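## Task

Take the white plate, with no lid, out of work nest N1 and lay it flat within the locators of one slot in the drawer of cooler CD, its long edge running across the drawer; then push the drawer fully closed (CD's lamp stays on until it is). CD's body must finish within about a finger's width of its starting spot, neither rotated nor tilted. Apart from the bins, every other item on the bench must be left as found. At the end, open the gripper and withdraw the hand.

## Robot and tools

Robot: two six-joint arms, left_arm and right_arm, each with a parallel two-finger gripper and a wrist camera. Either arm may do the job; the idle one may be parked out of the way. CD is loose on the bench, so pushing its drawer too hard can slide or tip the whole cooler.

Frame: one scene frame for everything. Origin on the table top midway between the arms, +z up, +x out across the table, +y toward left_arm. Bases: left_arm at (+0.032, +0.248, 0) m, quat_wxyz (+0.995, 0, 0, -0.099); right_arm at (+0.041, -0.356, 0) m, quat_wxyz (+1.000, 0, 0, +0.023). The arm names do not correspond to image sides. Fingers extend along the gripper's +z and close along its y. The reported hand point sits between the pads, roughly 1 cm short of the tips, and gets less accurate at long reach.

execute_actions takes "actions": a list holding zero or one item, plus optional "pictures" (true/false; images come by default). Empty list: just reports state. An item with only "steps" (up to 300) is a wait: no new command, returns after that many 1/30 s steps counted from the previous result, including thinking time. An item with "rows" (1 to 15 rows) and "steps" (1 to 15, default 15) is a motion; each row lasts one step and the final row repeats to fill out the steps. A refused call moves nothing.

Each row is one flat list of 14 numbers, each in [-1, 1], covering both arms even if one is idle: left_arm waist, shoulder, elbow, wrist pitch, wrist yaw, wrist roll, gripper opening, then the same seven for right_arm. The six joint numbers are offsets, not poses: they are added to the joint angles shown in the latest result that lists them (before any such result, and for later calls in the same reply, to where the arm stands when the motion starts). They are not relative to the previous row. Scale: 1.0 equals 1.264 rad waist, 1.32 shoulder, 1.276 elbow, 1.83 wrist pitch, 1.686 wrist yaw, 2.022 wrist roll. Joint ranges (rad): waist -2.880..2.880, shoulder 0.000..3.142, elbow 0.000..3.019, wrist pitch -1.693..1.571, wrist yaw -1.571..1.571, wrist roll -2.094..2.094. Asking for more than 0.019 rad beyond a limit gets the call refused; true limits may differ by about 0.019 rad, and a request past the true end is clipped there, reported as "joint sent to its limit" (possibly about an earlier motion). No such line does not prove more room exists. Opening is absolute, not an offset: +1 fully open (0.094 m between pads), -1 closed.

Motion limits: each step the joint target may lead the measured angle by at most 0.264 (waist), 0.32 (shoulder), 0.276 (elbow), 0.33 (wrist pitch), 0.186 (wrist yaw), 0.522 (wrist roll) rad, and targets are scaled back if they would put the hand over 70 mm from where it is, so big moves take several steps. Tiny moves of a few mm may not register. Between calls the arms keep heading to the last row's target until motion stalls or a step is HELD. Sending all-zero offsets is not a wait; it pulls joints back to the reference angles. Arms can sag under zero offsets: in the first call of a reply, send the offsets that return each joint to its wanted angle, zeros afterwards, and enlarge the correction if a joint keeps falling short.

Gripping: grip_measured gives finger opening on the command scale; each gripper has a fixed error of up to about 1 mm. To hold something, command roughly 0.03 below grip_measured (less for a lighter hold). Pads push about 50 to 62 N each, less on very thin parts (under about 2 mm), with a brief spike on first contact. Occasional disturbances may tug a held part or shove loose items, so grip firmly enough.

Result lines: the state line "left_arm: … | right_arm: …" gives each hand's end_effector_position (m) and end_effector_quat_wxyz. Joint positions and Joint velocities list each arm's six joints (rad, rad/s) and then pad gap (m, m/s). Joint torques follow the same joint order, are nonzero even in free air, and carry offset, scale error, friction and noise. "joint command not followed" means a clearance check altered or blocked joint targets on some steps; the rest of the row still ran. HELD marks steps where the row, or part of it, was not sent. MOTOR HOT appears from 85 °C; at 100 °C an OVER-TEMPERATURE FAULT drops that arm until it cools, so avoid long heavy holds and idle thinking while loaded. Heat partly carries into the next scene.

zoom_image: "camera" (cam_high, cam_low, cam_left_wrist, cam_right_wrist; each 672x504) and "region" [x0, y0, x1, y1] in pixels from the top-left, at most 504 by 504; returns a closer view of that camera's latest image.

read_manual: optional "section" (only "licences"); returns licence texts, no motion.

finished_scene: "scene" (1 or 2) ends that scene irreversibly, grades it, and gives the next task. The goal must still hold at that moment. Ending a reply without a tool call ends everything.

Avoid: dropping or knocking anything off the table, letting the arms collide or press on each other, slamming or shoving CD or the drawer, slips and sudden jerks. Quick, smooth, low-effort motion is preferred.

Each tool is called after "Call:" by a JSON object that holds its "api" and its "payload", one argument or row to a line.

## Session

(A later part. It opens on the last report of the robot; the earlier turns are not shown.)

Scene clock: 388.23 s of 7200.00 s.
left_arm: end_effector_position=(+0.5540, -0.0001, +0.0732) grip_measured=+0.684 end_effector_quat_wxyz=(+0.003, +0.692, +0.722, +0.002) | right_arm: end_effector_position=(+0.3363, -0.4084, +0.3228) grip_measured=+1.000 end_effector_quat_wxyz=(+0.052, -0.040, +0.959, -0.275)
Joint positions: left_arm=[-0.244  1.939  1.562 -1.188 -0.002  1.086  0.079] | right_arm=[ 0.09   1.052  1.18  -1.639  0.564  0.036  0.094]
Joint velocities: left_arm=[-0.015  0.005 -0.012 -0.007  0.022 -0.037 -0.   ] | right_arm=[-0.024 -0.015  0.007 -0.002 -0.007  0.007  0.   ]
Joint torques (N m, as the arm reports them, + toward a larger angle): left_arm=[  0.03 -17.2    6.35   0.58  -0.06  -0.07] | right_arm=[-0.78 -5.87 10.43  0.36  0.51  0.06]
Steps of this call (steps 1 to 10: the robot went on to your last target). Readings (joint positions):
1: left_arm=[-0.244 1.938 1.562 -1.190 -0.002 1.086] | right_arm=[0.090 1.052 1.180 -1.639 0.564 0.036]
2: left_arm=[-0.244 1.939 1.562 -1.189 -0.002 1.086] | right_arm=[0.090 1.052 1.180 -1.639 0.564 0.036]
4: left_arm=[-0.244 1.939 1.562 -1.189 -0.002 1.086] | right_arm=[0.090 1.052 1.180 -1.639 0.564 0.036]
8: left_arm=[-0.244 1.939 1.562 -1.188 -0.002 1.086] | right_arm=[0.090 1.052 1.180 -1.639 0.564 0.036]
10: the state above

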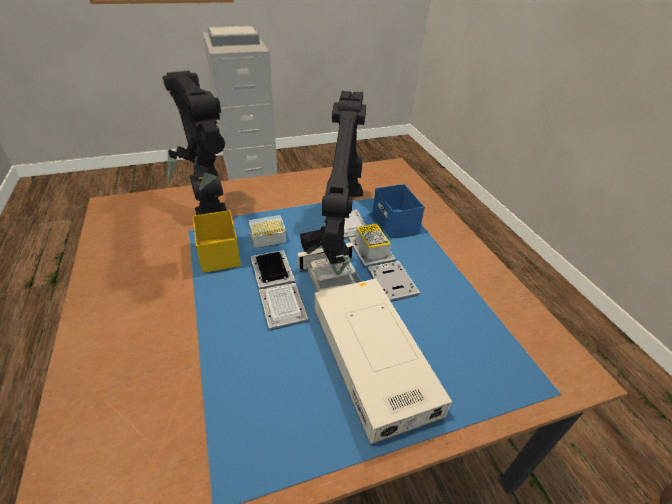

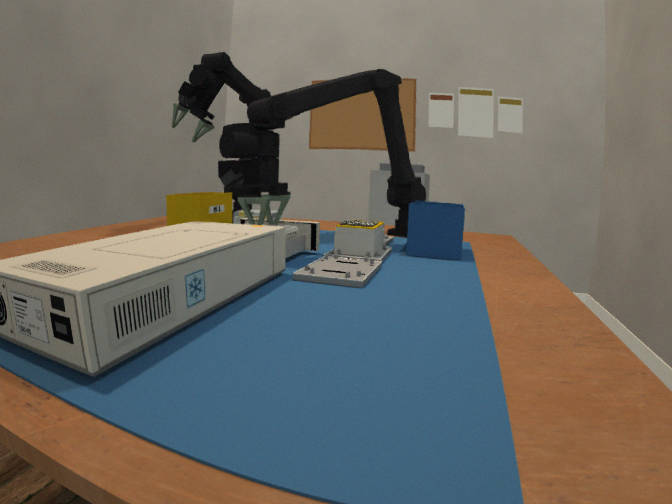

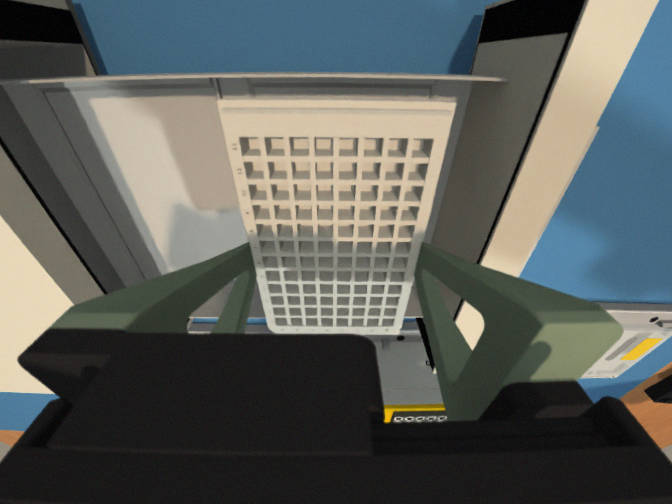

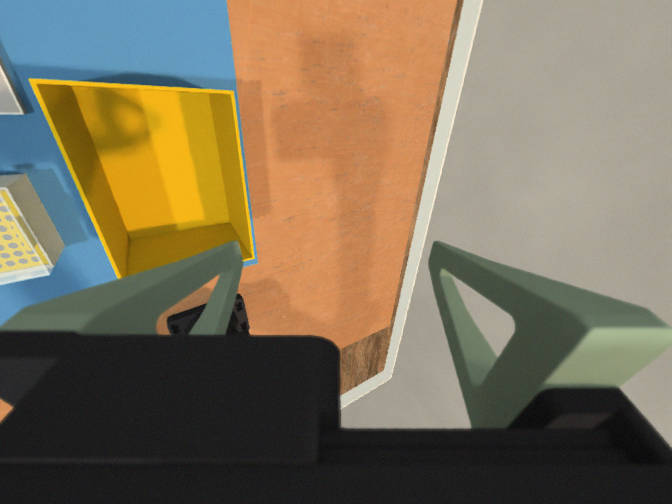

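Call:
{"api": "execute_actions", "payload": {
  "actions": [
    {"rows": [[-0.004,0.013,-0.008,0.008,0,0,0.65,0,0,0,0,0,0,1],[-0.006,0.015,-0.011,0.01,0,0,0.65,0,0,0,0,0,0,1],[-0.007,0.017,-0.013,0.012,0,0,0.65,0,0,0,0,0,0,1],[-0.008,0.018,-0.015,0.014,0,0,0.65,0,0,0,0,0,0,1],[-0.009,0.019,-0.017,0.016,0,0,0.65,0,0,0,0,0,0,1],[-0.009,0.02,-0.019,0.018,0,0,0.65,0,0,0,0,0,0,1],[-0.009,0.021,-0.021,0.021,0,0,0.65,0,0,0,0,0,0,1],[-0.009,0.022,-0.023,0.023,0,0,0.65,0,0,0,0,0,0,1],[-0.009,0.023,-0.025,0.025,0,0,0.65,0,0,0,0,0,0,1],[-0.009,0.024,-0.027,0.027,0,0,0.65,0,0,0,0,0,0,1],[-0.009,0.025,-0.029,0.029,0,0,0.65,0,0,0,0,0,0,1],[-0.009,0.026,-0.031,0.031,0,0,0.65,0,0,0,0,0,0,1],[-0.009,0.027,-0.033,0.033,0,0,0.65,0,0,0,0,0,0,1],[-0.009,0.028,-0.0345,0.0345,0,0,0.65,0,0,0,0,0,0,1],[-0.009,0.0285,-0.0357,0.0357,0,0,0.65,0,0,0,0,0,0,1]], "steps": 15}
  ],
  "pictures": false
}}

Call:
{"api": "execute_actions", "payload": {
  "actions": [
    {"steps": 12}
  ]
}}

Call:
{"api": "zoom_image", "payload": {
  "camera": "cam_left_wrist",
  "region": [170, 60, 290, 120]
}}

Call:
{"api": "zoom_image", "payload": {
  "camera": "cam_left_wrist",
  "region": [390, 60, 510, 120]
}}

Scene clock: 407.53 s of 7200.00 s.
left_arm: end_effector_position=(+0.5529, -0.0008, +0.0556) grip_measured=+0.684 end_effector_quat_wxyz=(+0.005, +0.693, +0.721, +0.003) | right_arm: end_effector_position=(+0.3363, -0.4084, +0.3228) grip_measured=+1.000 end_effector_quat_wxyz=(+0.052, -0.040, +0.959, -0.275)
Joint positions: left_arm=[-0.246  1.952  1.534 -1.142 -0.002  1.086  0.079] | right_arm=[ 0.09   1.052  1.18  -1.639  0.564  0.036  0.094]
Joint velocities: left_arm=[-0.005  0.054 -0.076  0.085 -0.095 -0.066 -0.001] | right_arm=[-0.015  0.015  0.002 -0.022 -0.081  0.022  0.   ]
Joint torques (N m, as the arm reports them, + toward a larger angle): left_arm=[ -0.95 -17.22   6.17   0.53  -0.06  -0.07] | right_arm=[-0.67 -5.93 10.41  0.37  0.5   0.05]
Steps of this call (steps 1 to 15: the robot went on to your last target; steps 16 to 90: nothing new was sent; then 15.80 s passed at rest; steps 91 to 105: all 15 steps of this action). Readings (joint positions):
91: left_arm=[-0.244 1.939 1.562 -1.188 -0.002 1.086] | right_arm=[0.090 1.052 1.180 -1.639 0.564 0.036]
92: left_arm=[-0.244 1.939 1.562 -1.187 -0.002 1.086] | right_arm=[0.090 1.052 1.180 -1.639 0.564 0.036]
94: left_arm=[-0.244 1.939 1.562 -1.183 -0.002 1.086] | right_arm=[0.090 1.052 1.180 -1.639 0.564 0.036]
98: left_arm=[-0.244 1.940 1.554 -1.167 -0.002 1.086] | right_arm=[0.090 1.052 1.180 -1.639 0.564 0.036]
105: the state above

Scene clock: 407.93 s of 7200.00 s.
left_arm: end_effector_position=(+0.5514, -0.0001, +0.0489) grip_measured=+0.684 end_effector_quat_wxyz=(+0.001, +0.693, +0.721, +0.001) | right_arm: end_effector_position=(+0.3363, -0.4084, +0.3228) grip_measured=+1.000 end_effector_quat_wxyz=(+0.052, -0.040, +0.959, -0.275)
Joint positions: left_arm=[-0.246  1.961  1.528 -1.136 -0.002  1.086  0.079] | right_arm=[ 0.09   1.052  1.18  -1.639  0.564  0.036  0.094]
Joint velocities: left_arm=[ 0.005 -0.015  0.007  0.017 -0.051 -0.037 -0.001] | right_arm=[-0.005 -0.005 -0.012 -0.002  0.037 -0.022  0.   ]
Joint torques (N m, as the arm reports them, + toward a larger angle): left_arm=[ -1.54 -17.58   6.21   0.56  -0.05  -0.05] | right_arm=[-0.86 -5.92 10.42  0.36  0.51  0.06]
Steps of this call (steps 1 to 12: the robot went on to your last target). Readings (joint positions):
1: left_arm=[-0.246 1.955 1.532 -1.140 -0.002 1.086] | right_arm=[0.090 1.052 1.180 -1.639 0.564 0.036]
2: left_arm=[-0.246 1.957 1.530 -1.138 -0.002 1.086] | right_arm=[0.090 1.052 1.180 -1.639 0.564 0.036]
4: left_arm=[-0.246 1.960 1.528 -1.137 -0.002 1.086] | right_arm=[0.090 1.052 1.180 -1.639 0.564 0.036]
8: left_arm=[-0.246 1.961 1.528 -1.136 -0.002 1.086] | right_arm=[0.090 1.052 1.180 -1.639 0.564 0.036]
12: the state above

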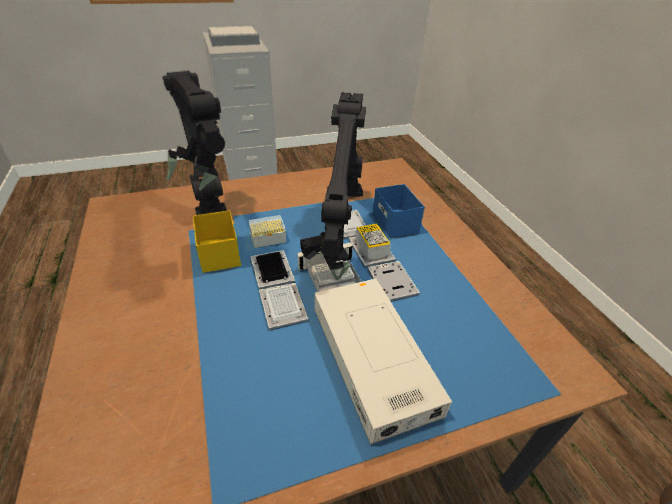

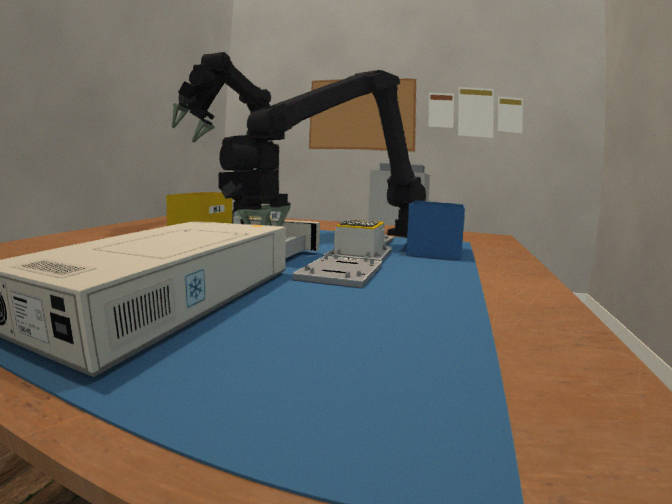

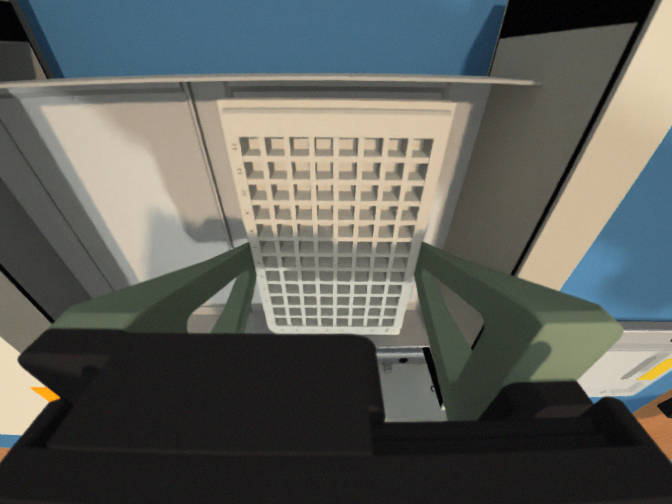

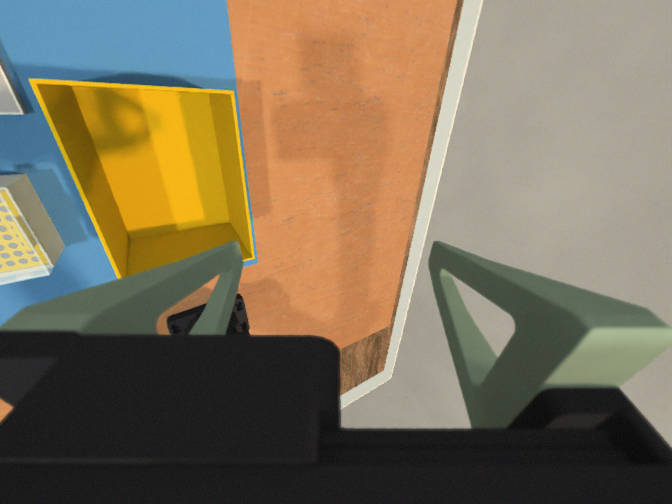

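Region (170, 60, 290, 120) of cam_left_wrist's 672x504 image, scaled by 4.200, with more detail than that image has.

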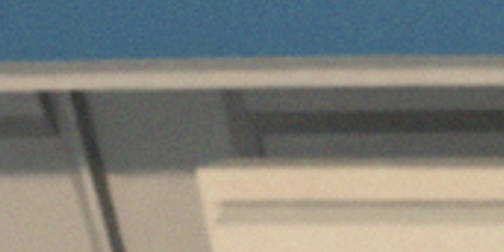

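Region (390, 60, 510, 120) of cam_left_wrist's 672x504 image, scaled by 4.200, with more detail than that image has.

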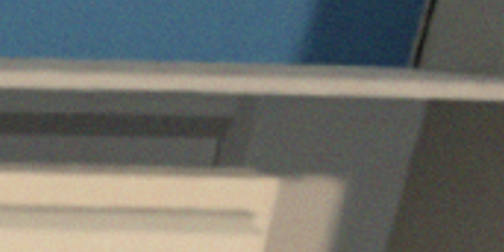

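Call:
{"api": "execute_actions", "payload": {
  "actions": [
    {"rows": [[0,0.013,-0.007,0.007,0,0,0.65,0,0,0,0,0,0,1],[0,0.015,-0.008,0.008,0,0,0.65,0,0,0,0,0,0,1],[0,0.016,-0.009,0.009,0,0,0.65,0,0,0,0,0,0,1],[0,0.017,-0.01,0.01,0,0,0.65,0,0,0,0,0,0,1],[0,0.0175,-0.011,0.011,0,0,0.65,0,0,0,0,0,0,1],[0,0.018,-0.012,0.012,0,0,0.65,0,0,0,0,0,0,1],[0,0.0185,-0.013,0.013,0,0,0.65,0,0,0,0,0,0,1],[0,0.019,-0.014,0.014,0,0,0.65,0,0,0,0,0,0,1],[0,0.0195,-0.015,0.015,0,0,0.65,0,0,0,0,0,0,1],[0,0.02,-0.016,0.016,0,0,0.65,0,0,0,0,0,0,1],[0,0.0205,-0.017,0.017,0,0,0.65,0,0,0,0,0,0,1],[0,0.021,-0.018,0.018,0,0,0.65,0,0,0,0,0,0,1],[0,0.0213,-0.019,0.019,0,0,0.65,0,0,0,0,0,0,1],[0,0.0213,-0.0195,0.02,0,0,0.65,0,0,0,0,0,0,1],[0,0.0213,-0.02,0.021,0,0,0.65,0,0,0,0,0,0,1]], "steps": 15}
  ],
  "pictures": false
}}

Call:
{"api": "execute_actions", "payload": {
  "actions": [
    {"steps": 12}
  ]
}}

Call:
{"api": "zoom_image", "payload": {
  "camera": "cam_left_wrist",
  "region": [170, 60, 290, 120]
}}

Call:
{"api": "zoom_image", "payload": {
  "camera": "cam_left_wrist",
  "region": [390, 60, 510, 120]
}}

Scene clock: 425.17 s of 7200.00 s.
left_arm: end_effector_position=(+0.5523, -0.0005, +0.0430) grip_measured=+0.684 end_effector_quat_wxyz=(+0.004, +0.693, +0.721, +0.002) | right_arm: end_effector_position=(+0.3363, -0.4084, +0.3228) grip_measured=+1.000 end_effector_quat_wxyz=(+0.052, -0.040, +0.959, -0.275)
Joint positions: left_arm=[-0.246  1.965  1.518 -1.115 -0.002  1.086  0.079] | right_arm=[ 0.09   1.052  1.18  -1.639  0.564  0.036  0.094]
Joint velocities: left_arm=[ 0.005  0.024 -0.056  0.037 -0.022  0.095 -0.   ] | right_arm=[ 0.005 -0.005 -0.007 -0.007 -0.081 -0.022  0.   ]
Joint torques (N m, as the arm reports them, + toward a larger angle): left_arm=[ -0.92 -16.89   5.98   0.65  -0.05  -0.06] | right_arm=[-0.76 -5.91 10.41  0.35  0.51  0.06]
Steps of this call (steps 1 to 15: the robot went on to your last target; steps 16 to 90: nothing new was sent; then 13.73 s passed at rest; steps 91 to 105: all 15 steps of this action). Readings (joint positions):
91: left_arm=[-0.246 1.961 1.528 -1.136 -0.002 1.086] | right_arm=[0.090 1.052 1.180 -1.639 0.564 0.036]
92: left_arm=[-0.246 1.961 1.528 -1.136 -0.002 1.086] | right_arm=[0.090 1.052 1.180 -1.639 0.564 0.036]
94: left_arm=[-0.246 1.961 1.528 -1.135 -0.002 1.086] | right_arm=[0.090 1.052 1.180 -1.639 0.564 0.036]
98: left_arm=[-0.246 1.962 1.528 -1.127 -0.002 1.086] | right_arm=[0.090 1.052 1.180 -1.639 0.564 0.036]
105: the state above

Scene clock: 425.57 s of 7200.00 s.
left_arm: end_effector_position=(+0.5516, -0.0002, +0.0395) grip_measured=+0.684 end_effector_quat_wxyz=(+0.002, +0.693, +0.721, +0.002) | right_arm: end_effector_position=(+0.3363, -0.4084, +0.3228) grip_measured=+1.000 end_effector_quat_wxyz=(+0.052, -0.040, +0.959, -0.275)
Joint positions: left_arm=[-0.246  1.97   1.515 -1.111 -0.002  1.086  0.079] | right_arm=[ 0.09   1.052  1.18  -1.639  0.564  0.036  0.094]
Joint velocities: left_arm=[-0.005  0.005 -0.007 -0.007  0.022 -0.066  0.   ] | right_arm=[-0.005 -0.005 -0.012 -0.002  0.007  0.022  0.   ]
Joint torques (N m, as the arm reports them, + toward a larger angle): left_arm=[ -0.81 -17.37   6.03   0.57  -0.05  -0.07] | right_arm=[-0.79 -5.94 10.42  0.36  0.5   0.06]
Steps of this call (steps 1 to 12: the robot went on to your last target). Readings (joint positions):
1: left_arm=[-0.246 1.966 1.517 -1.113 -0.002 1.086] | right_arm=[0.090 1.052 1.180 -1.639 0.564 0.036]
2: left_arm=[-0.246 1.967 1.516 -1.112 -0.002 1.086] | right_arm=[0.090 1.052 1.180 -1.639 0.564 0.036]
4: left_arm=[-0.246 1.969 1.516 -1.112 -0.002 1.086] | right_arm=[0.090 1.052 1.180 -1.639 0.564 0.036]
8: left_arm=[-0.246 1.970 1.515 -1.111 -0.002 1.086] | right_arm=[0.090 1.052 1.180 -1.639 0.564 0.036]
12: the state above

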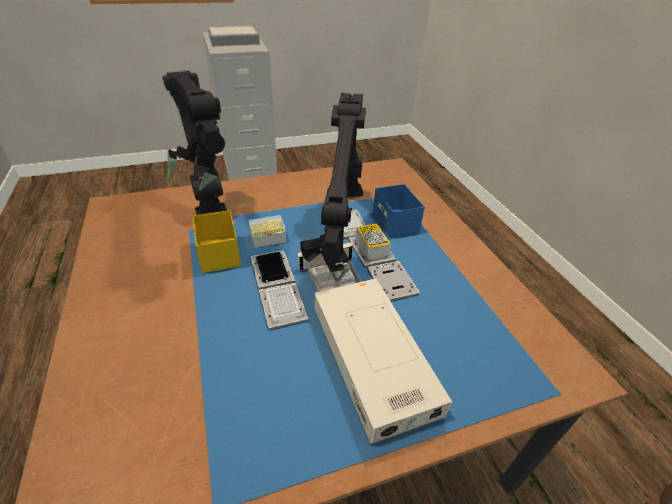

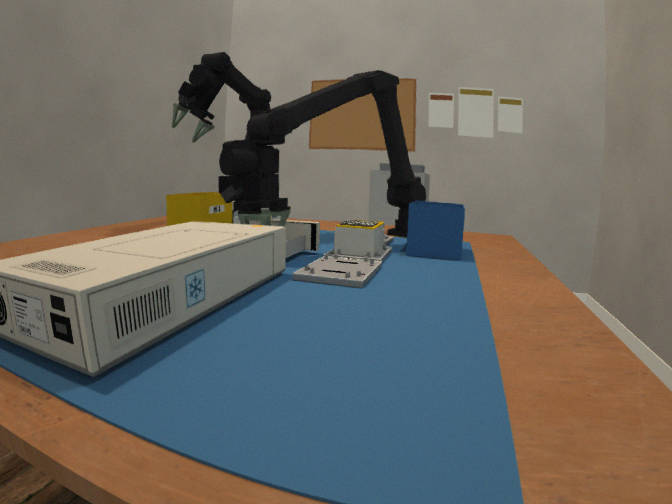

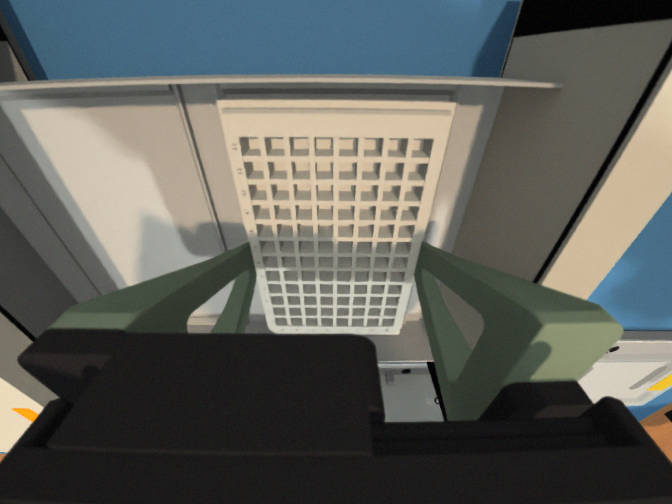

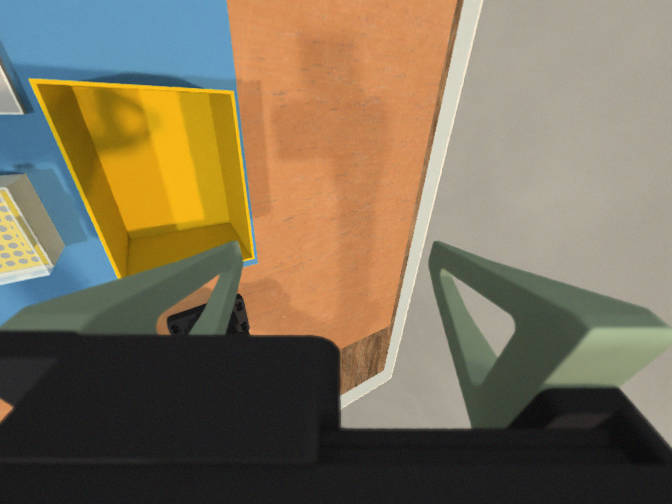

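Region (170, 60, 290, 120) of cam_left_wrist's 672x504 image, scaled by 4.200, with more detail than that image has.

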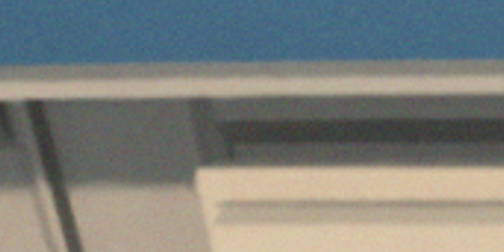

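Region (390, 60, 510, 120) of cam_left_wrist's 672x504 image, scaled by 4.200, with more detail than that image has.

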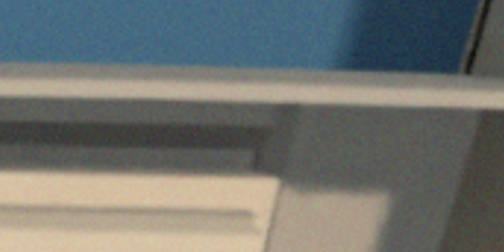

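Call:
{"api": "execute_actions", "payload": {
  "actions": []
}}

Scene clock: 436.80 s of 7200.00 s.
left_arm: end_effector_position=(+0.5516, -0.0002, +0.0395) grip_measured=+0.684 end_effector_quat_wxyz=(+0.002, +0.693, +0.721, +0.002) | right_arm: end_effector_position=(+0.3363, -0.4084, +0.3228) grip_measured=+1.000 end_effector_quat_wxyz=(+0.052, -0.040, +0.959, -0.275)
Joint positions: left_arm=[-0.246  1.97   1.515 -1.111 -0.002  1.086  0.079] | right_arm=[ 0.09   1.052  1.18  -1.639  0.564  0.036  0.094]
Joint velocities: left_arm=[-0.005  0.005 -0.007 -0.002  0.022  0.022 -0.   ] | right_arm=[-0.015 -0.005 -0.002 -0.002  0.007 -0.022  0.   ]
Joint torques (N m, as the arm reports them, + toward a larger angle): left_arm=[ -0.8  -16.89   6.03   0.55  -0.06  -0.05] | right_arm=[-0.74 -5.9  10.42  0.36  0.51  0.06]
Steps of this call (steps 1 to 15: the robot went on to your last target; steps 16 to 90: nothing new was sent; then 8.23 s passed at rest). Readings (joint positions):
1: left_arm=[-0.246 1.970 1.515 -1.111 -0.002 1.086] | right_arm=[0.090 1.052 1.180 -1.639 0.564 0.036]
2: left_arm=[-0.246 1.970 1.515 -1.111 -0.002 1.086] | right_arm=[0.090 1.052 1.180 -1.639 0.564 0.036]
4: left_arm=[-0.246 1.970 1.515 -1.111 -0.002 1.086] | right_arm=[0.090 1.052 1.180 -1.639 0.564 0.036]
8: left_arm=[-0.246 1.970 1.515 -1.111 -0.002 1.086] | right_arm=[0.090 1.052 1.180 -1.639 0.564 0.036]
90: the state above
All arms were judged still, so your last target was given up. Only a new action makes them travel on or press farther. Fingers that are still opening or closing keep moving.

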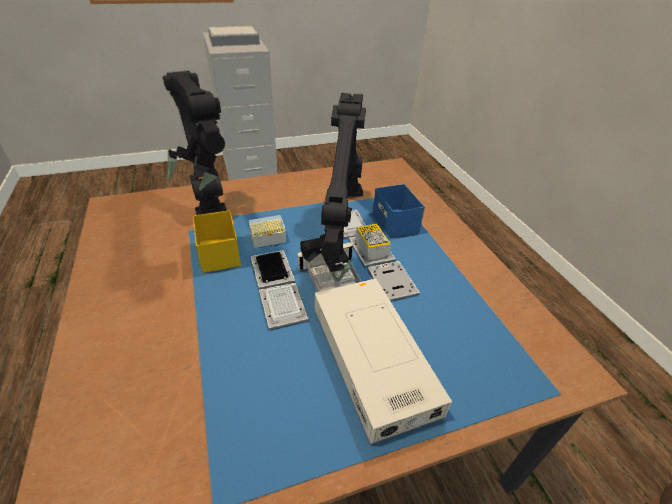

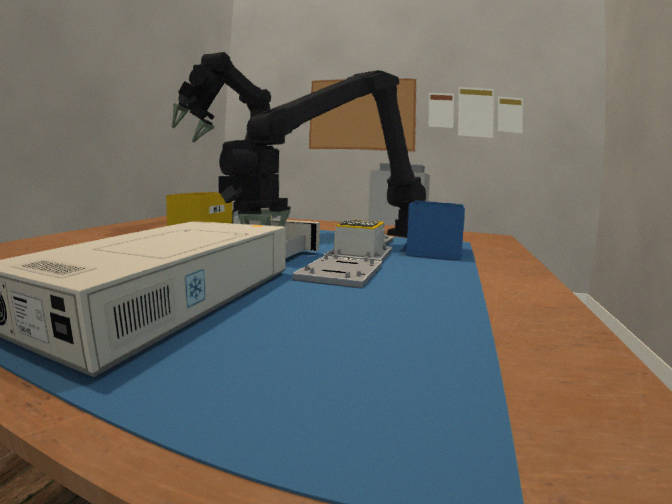

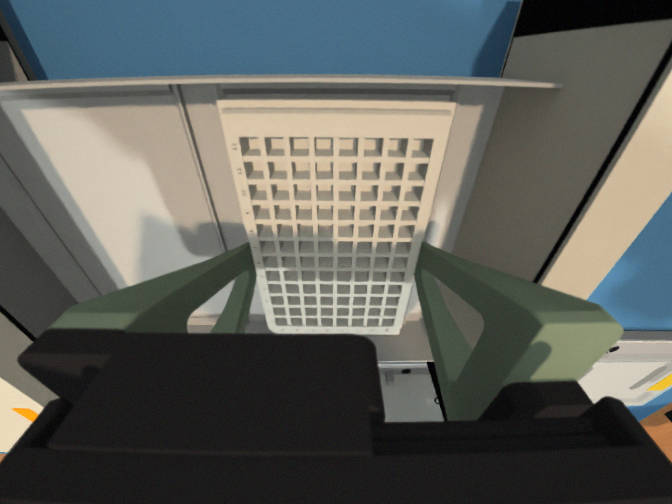

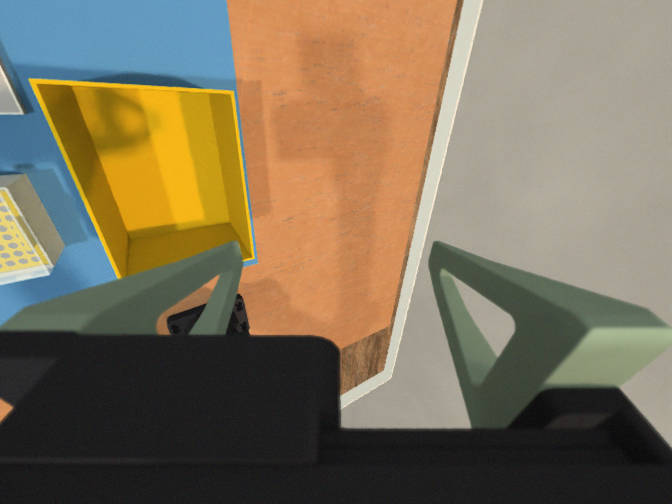

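Call:
{"api": "execute_actions", "payload": {
  "actions": [
    {"rows": [[0,0,-0.016,0.004,0,0,0.65,0,0,0,0,0,0,1]], "steps": 15}
  ],
  "pictures": false
}}

Scene clock: 439.87 s of 7200.00 s.
left_arm: end_effector_position=(+0.5497, +0.0007, +0.0378) grip_measured=+0.684 end_effector_quat_wxyz=(-0.000, +0.693, +0.721, +0.001) | right_arm: end_effector_position=(+0.3363, -0.4084, +0.3228) grip_measured=+1.000 end_effector_quat_wxyz=(+0.052, -0.040, +0.959, -0.275)
Joint positions: left_arm=[-0.246  1.97   1.51  -1.111 -0.002  1.086  0.079] | right_arm=[ 0.09   1.052  1.18  -1.639  0.564  0.036  0.094]
Joint velocities: left_arm=[-0.015 -0.005 -0.007 -0.012 -0.037 -0.022  0.001] | right_arm=[ 0.005 -0.005 -0.002 -0.002 -0.095  0.051  0.   ]
Joint torques (N m, as the arm reports them, + toward a larger angle): left_arm=[ -0.39 -18.86   5.86   0.35  -0.07  -0.06] | right_arm=[-0.68 -5.94 10.42  0.36  0.5   0.07]
Steps of this call (steps 1 to 77: nothing new was sent; steps 78 to 92: all 15 steps of this action). Readings (joint positions):
78: left_arm=[-0.246 1.970 1.515 -1.111 -0.002 1.086] | right_arm=[0.090 1.052 1.180 -1.639 0.564 0.036]
79: left_arm=[-0.246 1.970 1.514 -1.111 -0.002 1.086] | right_arm=[0.090 1.052 1.180 -1.639 0.564 0.036]
81: left_arm=[-0.246 1.970 1.511 -1.111 -0.002 1.086] | right_arm=[0.090 1.052 1.180 -1.639 0.564 0.036]
85: left_arm=[-0.246 1.970 1.510 -1.111 -0.002 1.086] | right_arm=[0.090 1.052 1.180 -1.639 0.564 0.036]
92: the state above

Call:
{"api": "execute_actions", "payload": {
  "actions": [
    {"rows": [[0,0.018,-0.008,0.008,0,0,0.65,0,0,0,0,0,0,1]], "steps": 15}
  ],
  "pictures": true
}}

Scene clock: 442.20 s of 7200.00 s.
left_arm: end_effector_position=(+0.5500, +0.0005, +0.0375) grip_measured=+0.684 end_effector_quat_wxyz=(+0.000, +0.693, +0.721, +0.001) | right_arm: end_effector_position=(+0.3363, -0.4084, +0.3228) grip_measured=+1.000 end_effector_quat_wxyz=(+0.052, -0.040, +0.959, -0.275)
Joint positions: left_arm=[-0.246  1.97   1.51  -1.109 -0.002  1.086  0.079] | right_arm=[ 0.09   1.052  1.18  -1.639  0.564  0.036  0.094]
Joint velocities: left_arm=[-0.034  0.005 -0.007 -0.012 -0.007 -0.037 -0.001] | right_arm=[ 0.005 -0.015 -0.022  0.002 -0.022  0.007  0.   ]
Joint torques (N m, as the arm reports them, + toward a larger angle): left_arm=[ -0.96 -16.94   6.2    0.7   -0.06  -0.06] | right_arm=[-0.76 -5.9  10.4   0.36  0.5   0.06]
Steps of this call (steps 1 to 15: the robot went on to your last target; steps 16 to 55: nothing new was sent; steps 56 to 70: all 15 steps of this action). Readings (joint positions):
56: left_arm=[-0.246 1.970 1.510 -1.111 -0.002 1.086] | right_arm=[0.090 1.052 1.180 -1.639 0.564 0.036]
57: left_arm=[-0.246 1.970 1.510 -1.110 -0.002 1.086] | right_arm=[0.090 1.052 1.180 -1.639 0.564 0.036]
59: left_arm=[-0.246 1.970 1.510 -1.109 -0.002 1.086] | right_arm=[0.090 1.052 1.180 -1.639 0.564 0.036]
63: left_arm=[-0.246 1.970 1.510 -1.109 -0.002 1.086] | right_arm=[0.090 1.052 1.180 -1.639 0.564 0.036]
70: the state above

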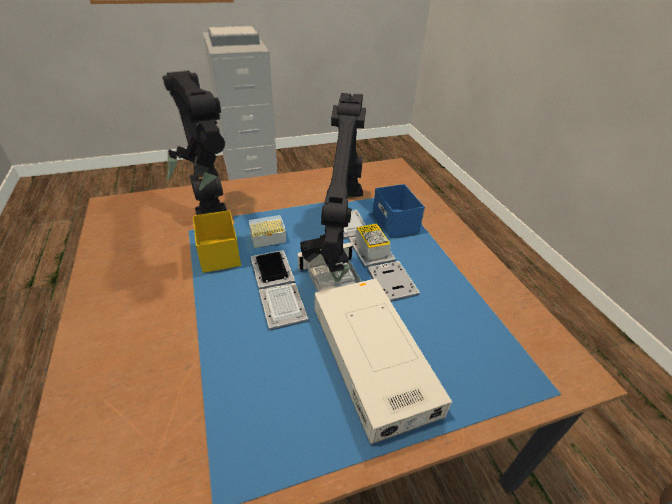

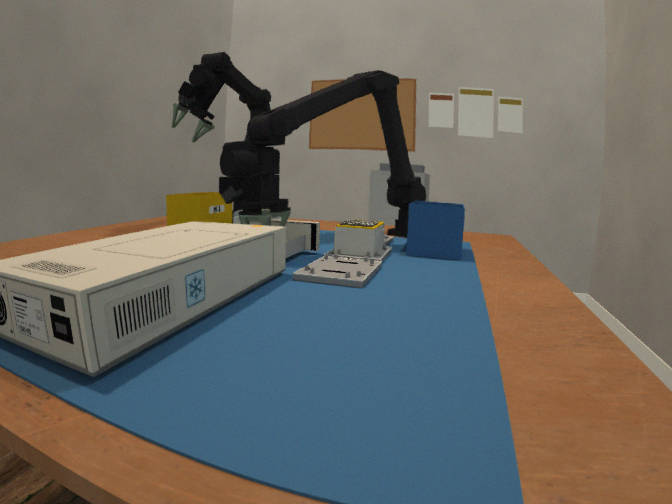

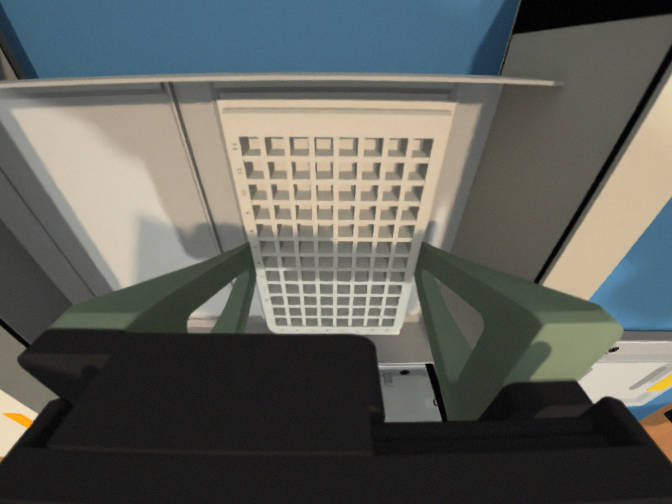

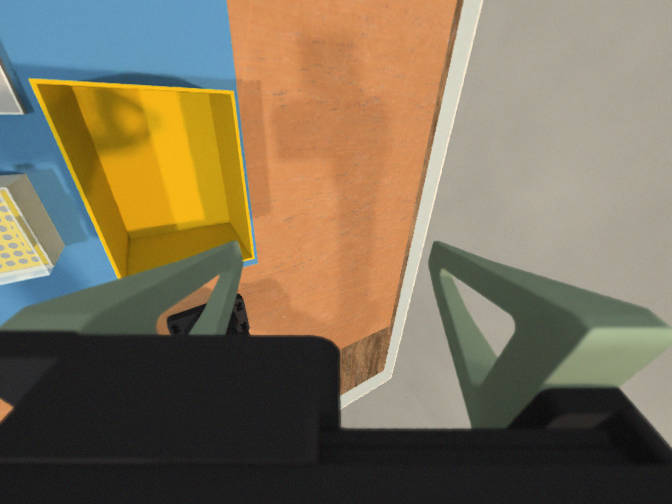

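Call:
{"api": "zoom_image", "payload": {
  "camera": "cam_left_wrist",
  "region": [140, 60, 520, 260]
}}

Region (140, 60, 520, 260) of cam_left_wrist's 672x504 image, scaled by 1.326, with more detail than that image has; it fills the top 265 rows of this view, and the rest is white.

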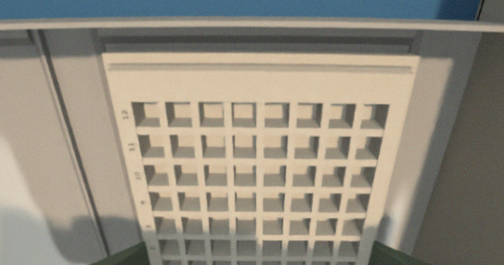

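Call:
{"api": "execute_actions", "payload": {
  "actions": [
    {"rows": [[0,0.010,-0.006,0.006,0,0,0.65,0,0,0,0,0,0,1],[0,0.016,-0.008,0.008,0,0,0.65,0,0,0,0,0,0,1],[0,0.020,-0.008,0.008,0,0,0.65,0,0,0,0,0,0,1],[0,0.024,-0.008,0.009,0,0,0.65,0,0,0,0,0,0,1]], "steps": 15}
  ],
  "pictures": false
}}

Scene clock: 448.13 s of 7200.00 s.
left_arm: end_effector_position=(+0.5501, +0.0005, +0.0371) grip_measured=+0.684 end_effector_quat_wxyz=(+0.000, +0.693, +0.721, +0.001) | right_arm: end_effector_position=(+0.3363, -0.4084, +0.3228) grip_measured=+1.000 end_effector_quat_wxyz=(+0.052, -0.040, +0.959, -0.275)
Joint positions: left_arm=[-0.246  1.971  1.51  -1.109 -0.002  1.086  0.079] | right_arm=[ 0.09   1.052  1.18  -1.639  0.564  0.036  0.094]
Joint velocities: left_arm=[-0.005 -0.005 -0.002 -0.002 -0.037 -0.037 -0.001] | right_arm=[-0.005 -0.015 -0.012 -0.022 -0.125  0.007  0.   ]
Joint torques (N m, as the arm reports them, + toward a larger angle): left_arm=[ -0.46 -16.21   6.16   0.72  -0.06  -0.06] | right_arm=[-0.79 -5.9  10.4   0.36  0.51  0.06]
Steps of this call (steps 1 to 15: the robot went on to your last target; steps 16 to 90: nothing new was sent; then 2.43 s passed at rest; steps 91 to 105: all 15 steps of this action). Readings (joint positions):
91: left_arm=[-0.246 1.970 1.510 -1.109 -0.002 1.086] | right_arm=[0.090 1.052 1.180 -1.639 0.564 0.036]
92: left_arm=[-0.246 1.970 1.510 -1.109 -0.002 1.086] | right_arm=[0.090 1.052 1.180 -1.639 0.564 0.036]
94: left_arm=[-0.246 1.971 1.510 -1.109 -0.002 1.086] | right_arm=[0.090 1.052 1.180 -1.639 0.564 0.036]
98: left_arm=[-0.246 1.971 1.510 -1.109 -0.002 1.086] | right_arm=[0.090 1.052 1.180 -1.639 0.564 0.036]
105: the state above

Call:
{"api": "execute_actions", "payload": {
  "actions": [
    {"rows": [[0,0,0,0,0,0,0.69,0,0,0,0,0,0,1],[0,0,0,0,0,0,0.70,0,0,0,0,0,0,1],[0,0,0,0,0,0,0.71,0,0,0,0,0,0,1],[0,0,0,0,0,0,0.72,0,0,0,0,0,0,1],[0,0,0,0,0,0,0.73,0,0,0,0,0,0,1],[0,0,0,0,0,0,0.74,0,0,0,0,0,0,1],[0,0,0,0,0,0,0.75,0,0,0,0,0,0,1],[0,0,0,0,0,0,0.76,0,0,0,0,0,0,1],[0,0,0,0,0,0,0.77,0,0,0,0,0,0,1]], "steps": 15}
  ],
  "pictures": true
}}

Scene clock: 452.10 s of 7200.00 s.
left_arm: end_effector_position=(+0.5501, +0.0005, +0.0371) grip_measured=+0.768 end_effector_quat_wxyz=(+0.000, +0.693, +0.721, +0.001) | right_arm: end_effector_position=(+0.3363, -0.4084, +0.3228) grip_measured=+1.000 end_effector_quat_wxyz=(+0.052, -0.040, +0.959, -0.275)
Joint positions: left_arm=[-0.246  1.971  1.51  -1.109 -0.002  1.086  0.083] | right_arm=[ 0.09   1.052  1.18  -1.639  0.564  0.036  0.094]
Joint velocities: left_arm=[-0.005 -0.024 -0.007  0.002  0.022 -0.007 -0.   ] | right_arm=[-0.005 -0.005 -0.012  0.002 -0.037 -0.022  0.   ]
Joint torques (N m, as the arm reports them, + toward a larger angle): left_arm=[ -0.73 -18.44   6.82   0.07  -0.06  -0.07] | right_arm=[-0.77 -5.94 10.42  0.37  0.51  0.06]
Steps of this call (steps 1 to 15: the robot went on to your last target; steps 16 to 90: nothing new was sent; then 0.47 s passed at rest; steps 91 to 105: all 15 steps of this action). Readings (joint positions):
91: left_arm=[-0.246 1.971 1.510 -1.109 -0.002 1.086] | right_arm=[0.090 1.052 1.180 -1.639 0.564 0.036]
92: left_arm=[-0.246 1.971 1.510 -1.109 -0.002 1.086] | right_arm=[0.090 1.052 1.180 -1.639 0.564 0.036]
94: left_arm=[-0.246 1.971 1.510 -1.109 -0.002 1.086] | right_arm=[0.090 1.052 1.180 -1.639 0.564 0.036]
98: left_arm=[-0.246 1.971 1.510 -1.109 -0.002 1.086] | right_arm=[0.090 1.052 1.180 -1.639 0.564 0.036]
105: the state above

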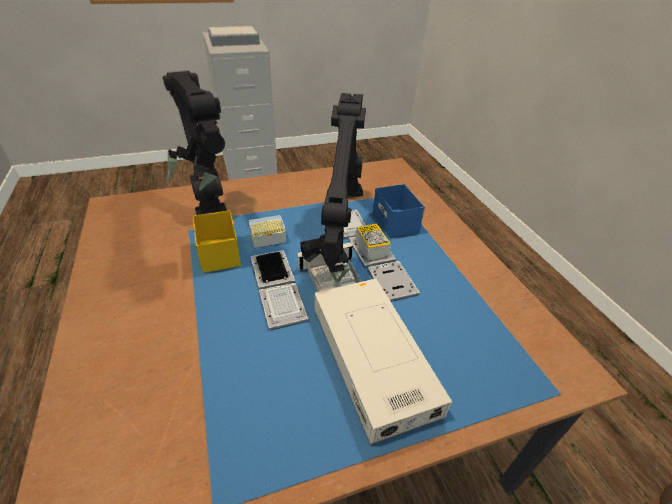

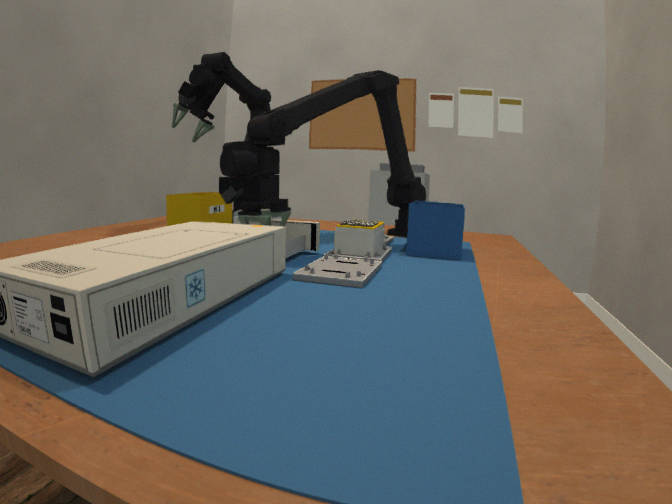

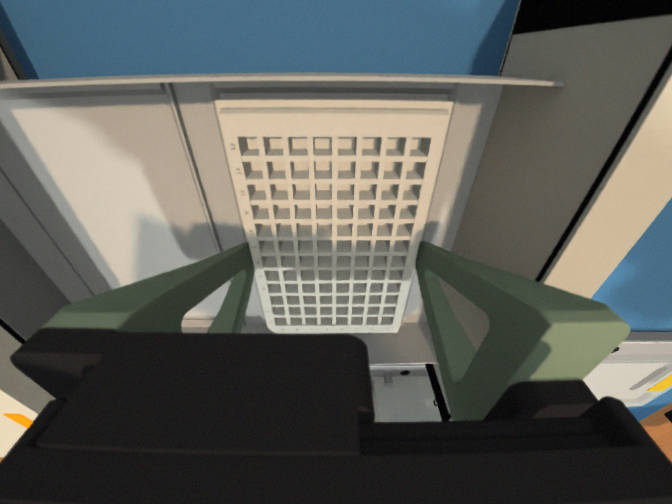

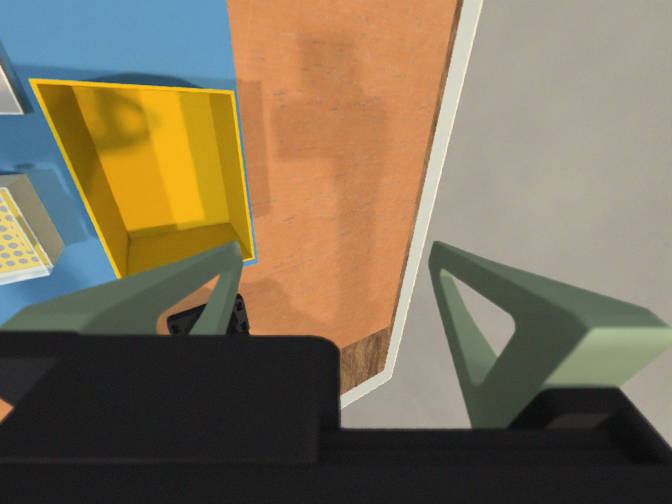

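Call:
{"api": "execute_actions", "payload": {
  "actions": [
    {"rows": [[0,-0.0082,0.042,-0.003,0,0,0.77,0,0,0,0,0,0,1],[0,-0.0103,0.0498,-0.007,0,0,0.77,0,0,0,0,0,0,1],[0,-0.0124,0.0542,-0.013,0,0,0.77,0,0,0,0,0,0,1],[0,-0.0146,0.0572,-0.0185,0,0,0.77,0,0,0,0,0,0,1],[0,-0.0167,0.0601,-0.0235,0,0,0.77,0,0,0,0,0,0,1],[0,-0.0188,0.063,-0.0279,0,0,0.77,0,0,0,0,0,0,1],[0,-0.0209,0.0659,-0.0317,0,0,0.77,0,0,0,0,0,0,1],[0,-0.023,0.0689,-0.0355,0,0,0.77,0,0,0,0,0,0,1],[0,-0.0252,0.0718,-0.0393,0,0,0.77,0,0,0,0,0,0,1],[0,-0.0273,0.0747,-0.0431,0,0,0.77,0,0,0,0,0,0,1],[0,-0.0294,0.0776,-0.0469,0,0,0.77,0,0,0,0,0,0,1],[0,-0.0315,0.0806,-0.0507,0,0,0.77,0,0,0,0,0,0,1],[0,-0.0336,0.0835,-0.0545,0,0,0.77,0,0,0,0,0,0,1],[0,-0.0358,0.0864,-0.0583,0,0,0.77,0,0,0,0,0,0,1],[0,-0.0379,0.0893,-0.0617,0,0,0.77,0,0,0,0,0,0,1]], "steps": 15}
  ],
  "pictures": false
}}

Call:
{"api": "execute_actions", "payload": {
  "actions": [
    {"steps": 12}
  ]
}}

Scene clock: 474.17 s of 7200.00 s.
left_arm: end_effector_position=(+0.5501, +0.0005, +0.0716) grip_measured=+0.769 end_effector_quat_wxyz=(-0.003, +0.693, +0.721, -0.000) | right_arm: end_effector_position=(+0.3363, -0.4084, +0.3228) grip_measured=+1.000 end_effector_quat_wxyz=(+0.052, -0.040, +0.959, -0.275)
Joint positions: left_arm=[-0.246  1.939  1.558 -1.196 -0.002  1.086  0.083] | right_arm=[ 0.09   1.052  1.18  -1.639  0.564  0.036  0.094]
Joint velocities: left_arm=[-0.005 -0.112  0.139 -0.198 -0.037  0.007 -0.   ] | right_arm=[-0.015 -0.005  0.022 -0.017 -0.037 -0.051  0.   ]
Joint torques (N m, as the arm reports them, + toward a larger angle): left_arm=[ -0.66 -19.24  10.64  -0.41  -0.07  -0.07] | right_arm=[-0.87 -5.96 10.43  0.38  0.5   0.06]
Steps of this call (steps 1 to 15: the robot went on to your last target; steps 16 to 90: nothing new was sent; then 18.57 s passed at rest; steps 91 to 105: all 15 steps of this action). Readings (joint positions):
91: left_arm=[-0.246 1.970 1.510 -1.109 -0.002 1.086] | right_arm=[0.090 1.052 1.180 -1.639 0.564 0.036]
92: left_arm=[-0.246 1.970 1.510 -1.109 -0.002 1.086] | right_arm=[0.090 1.052 1.180 -1.639 0.564 0.036]
94: left_arm=[-0.246 1.969 1.514 -1.117 -0.002 1.086] | right_arm=[0.090 1.052 1.180 -1.639 0.564 0.036]
98: left_arm=[-0.246 1.965 1.529 -1.147 -0.002 1.086] | right_arm=[0.090 1.052 1.180 -1.639 0.564 0.036]
105: the state above

Scene clock: 474.57 s of 7200.00 s.
left_arm: end_effector_position=(+0.5528, -0.0008, +0.0858) grip_measured=+0.769 end_effector_quat_wxyz=(+0.005, +0.693, +0.721, +0.003) | right_arm: end_effector_position=(+0.3363, -0.4084, +0.3228) grip_measured=+1.000 end_effector_quat_wxyz=(+0.052, -0.040, +0.959, -0.275)
Joint positions: left_arm=[-0.246  1.922  1.571 -1.209 -0.002  1.086  0.083] | right_arm=[ 0.09   1.052  1.18  -1.639  0.564  0.036  0.094]
Joint velocities: left_arm=[-0.005 -0.005 -0.002  0.027 -0.007  0.022 -0.   ] | right_arm=[-0.015  0.005 -0.002 -0.017  0.007 -0.051  0.   ]
Joint torques (N m, as the arm reports them, + toward a larger angle): left_arm=[ -0.68 -18.84  10.52  -0.42  -0.07  -0.07] | right_arm=[-0.86 -5.91 10.4   0.36  0.51  0.06]
Steps of this call (steps 1 to 12: the robot went on to your last target). Readings (joint positions):
1: left_arm=[-0.246 1.935 1.561 -1.201 -0.002 1.086] | right_arm=[0.090 1.052 1.180 -1.639 0.564 0.036]
2: left_arm=[-0.246 1.931 1.565 -1.205 -0.002 1.086] | right_arm=[0.090 1.052 1.180 -1.639 0.564 0.036]
4: left_arm=[-0.246 1.925 1.569 -1.207 -0.002 1.086] | right_arm=[0.090 1.052 1.180 -1.639 0.564 0.036]
8: left_arm=[-0.246 1.922 1.571 -1.208 -0.002 1.086] | right_arm=[0.090 1.052 1.180 -1.639 0.564 0.036]
12: the state above

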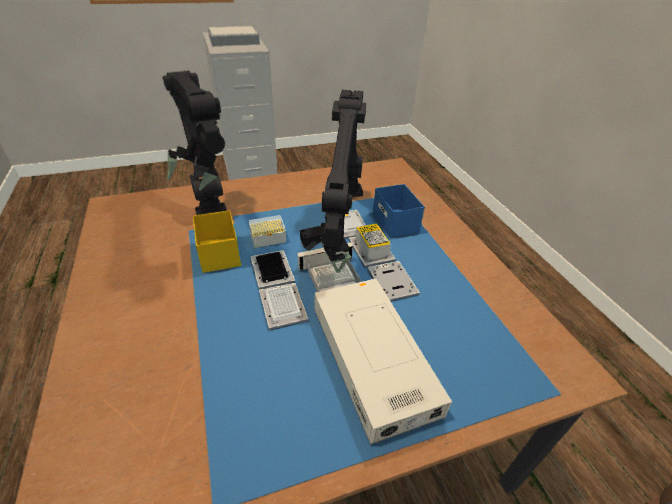

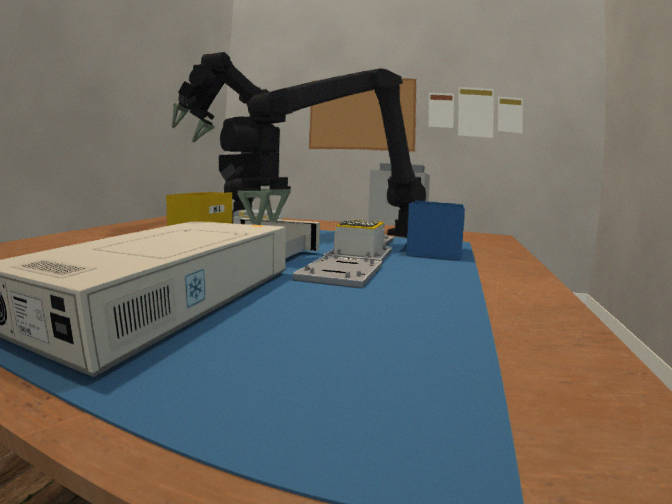

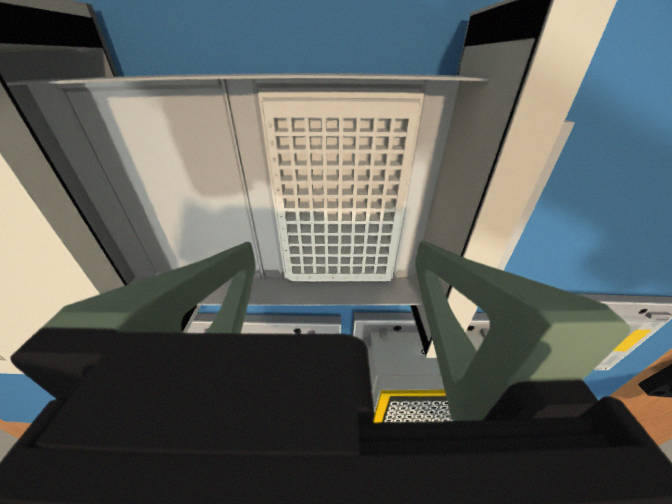

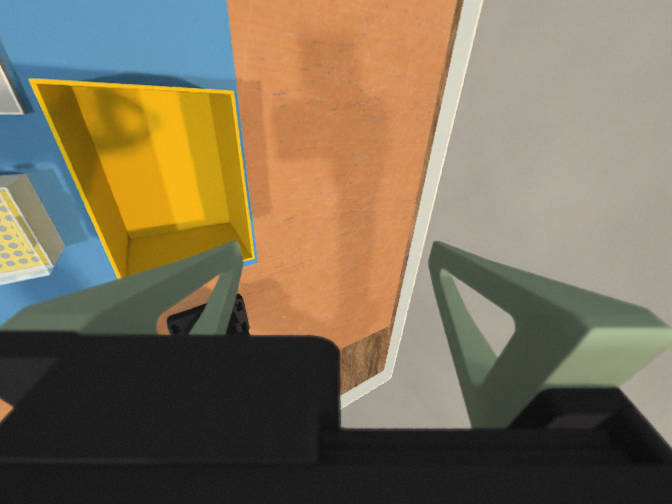

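Call:
{"api": "zoom_image", "payload": {
  "camera": "cam_left_wrist",
  "region": [210, 60, 470, 310]
}}

Region (210, 60, 470, 310) of cam_left_wrist's 672x504 image, scaled by 1.938, with more detail than that image has; it fills the top 485 rows of this view, and the rest is white.

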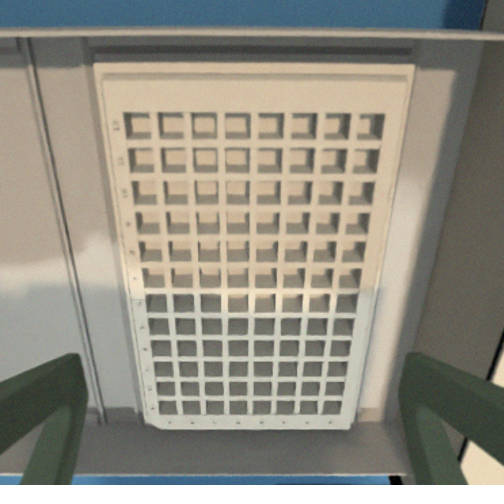

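Call:
{"api": "zoom_image", "payload": {
  "camera": "cam_left_wrist",
  "region": [240, 240, 430, 310]
}}

Call:
{"api": "zoom_image", "payload": {
  "camera": "cam_left_wrist",
  "region": [230, 70, 450, 150]
}}

Call:
{"api": "zoom_image", "payload": {
  "camera": "cam_high",
  "region": [280, 230, 400, 310]
}}

Region (240, 240, 430, 310) of cam_left_wrist's 672x504 image, scaled by 2.653, with more detail than that image has; it fills the top 186 rows of this view, and the rest is white.

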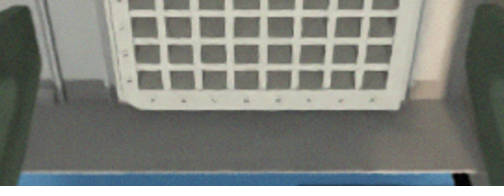

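Region (230, 70, 450, 150) of cam_left_wrist's 672x504 image, scaled by 2.291, with more detail than that image has; it fills the top 183 rows of this view, and the rest is white.

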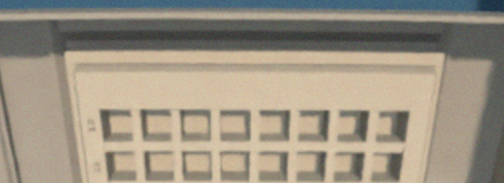

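Region (280, 230, 400, 310) of cam_high's 672x504 image, scaled by 4.200, with more detail than that image has.

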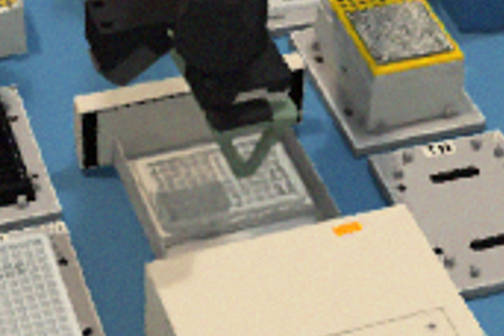

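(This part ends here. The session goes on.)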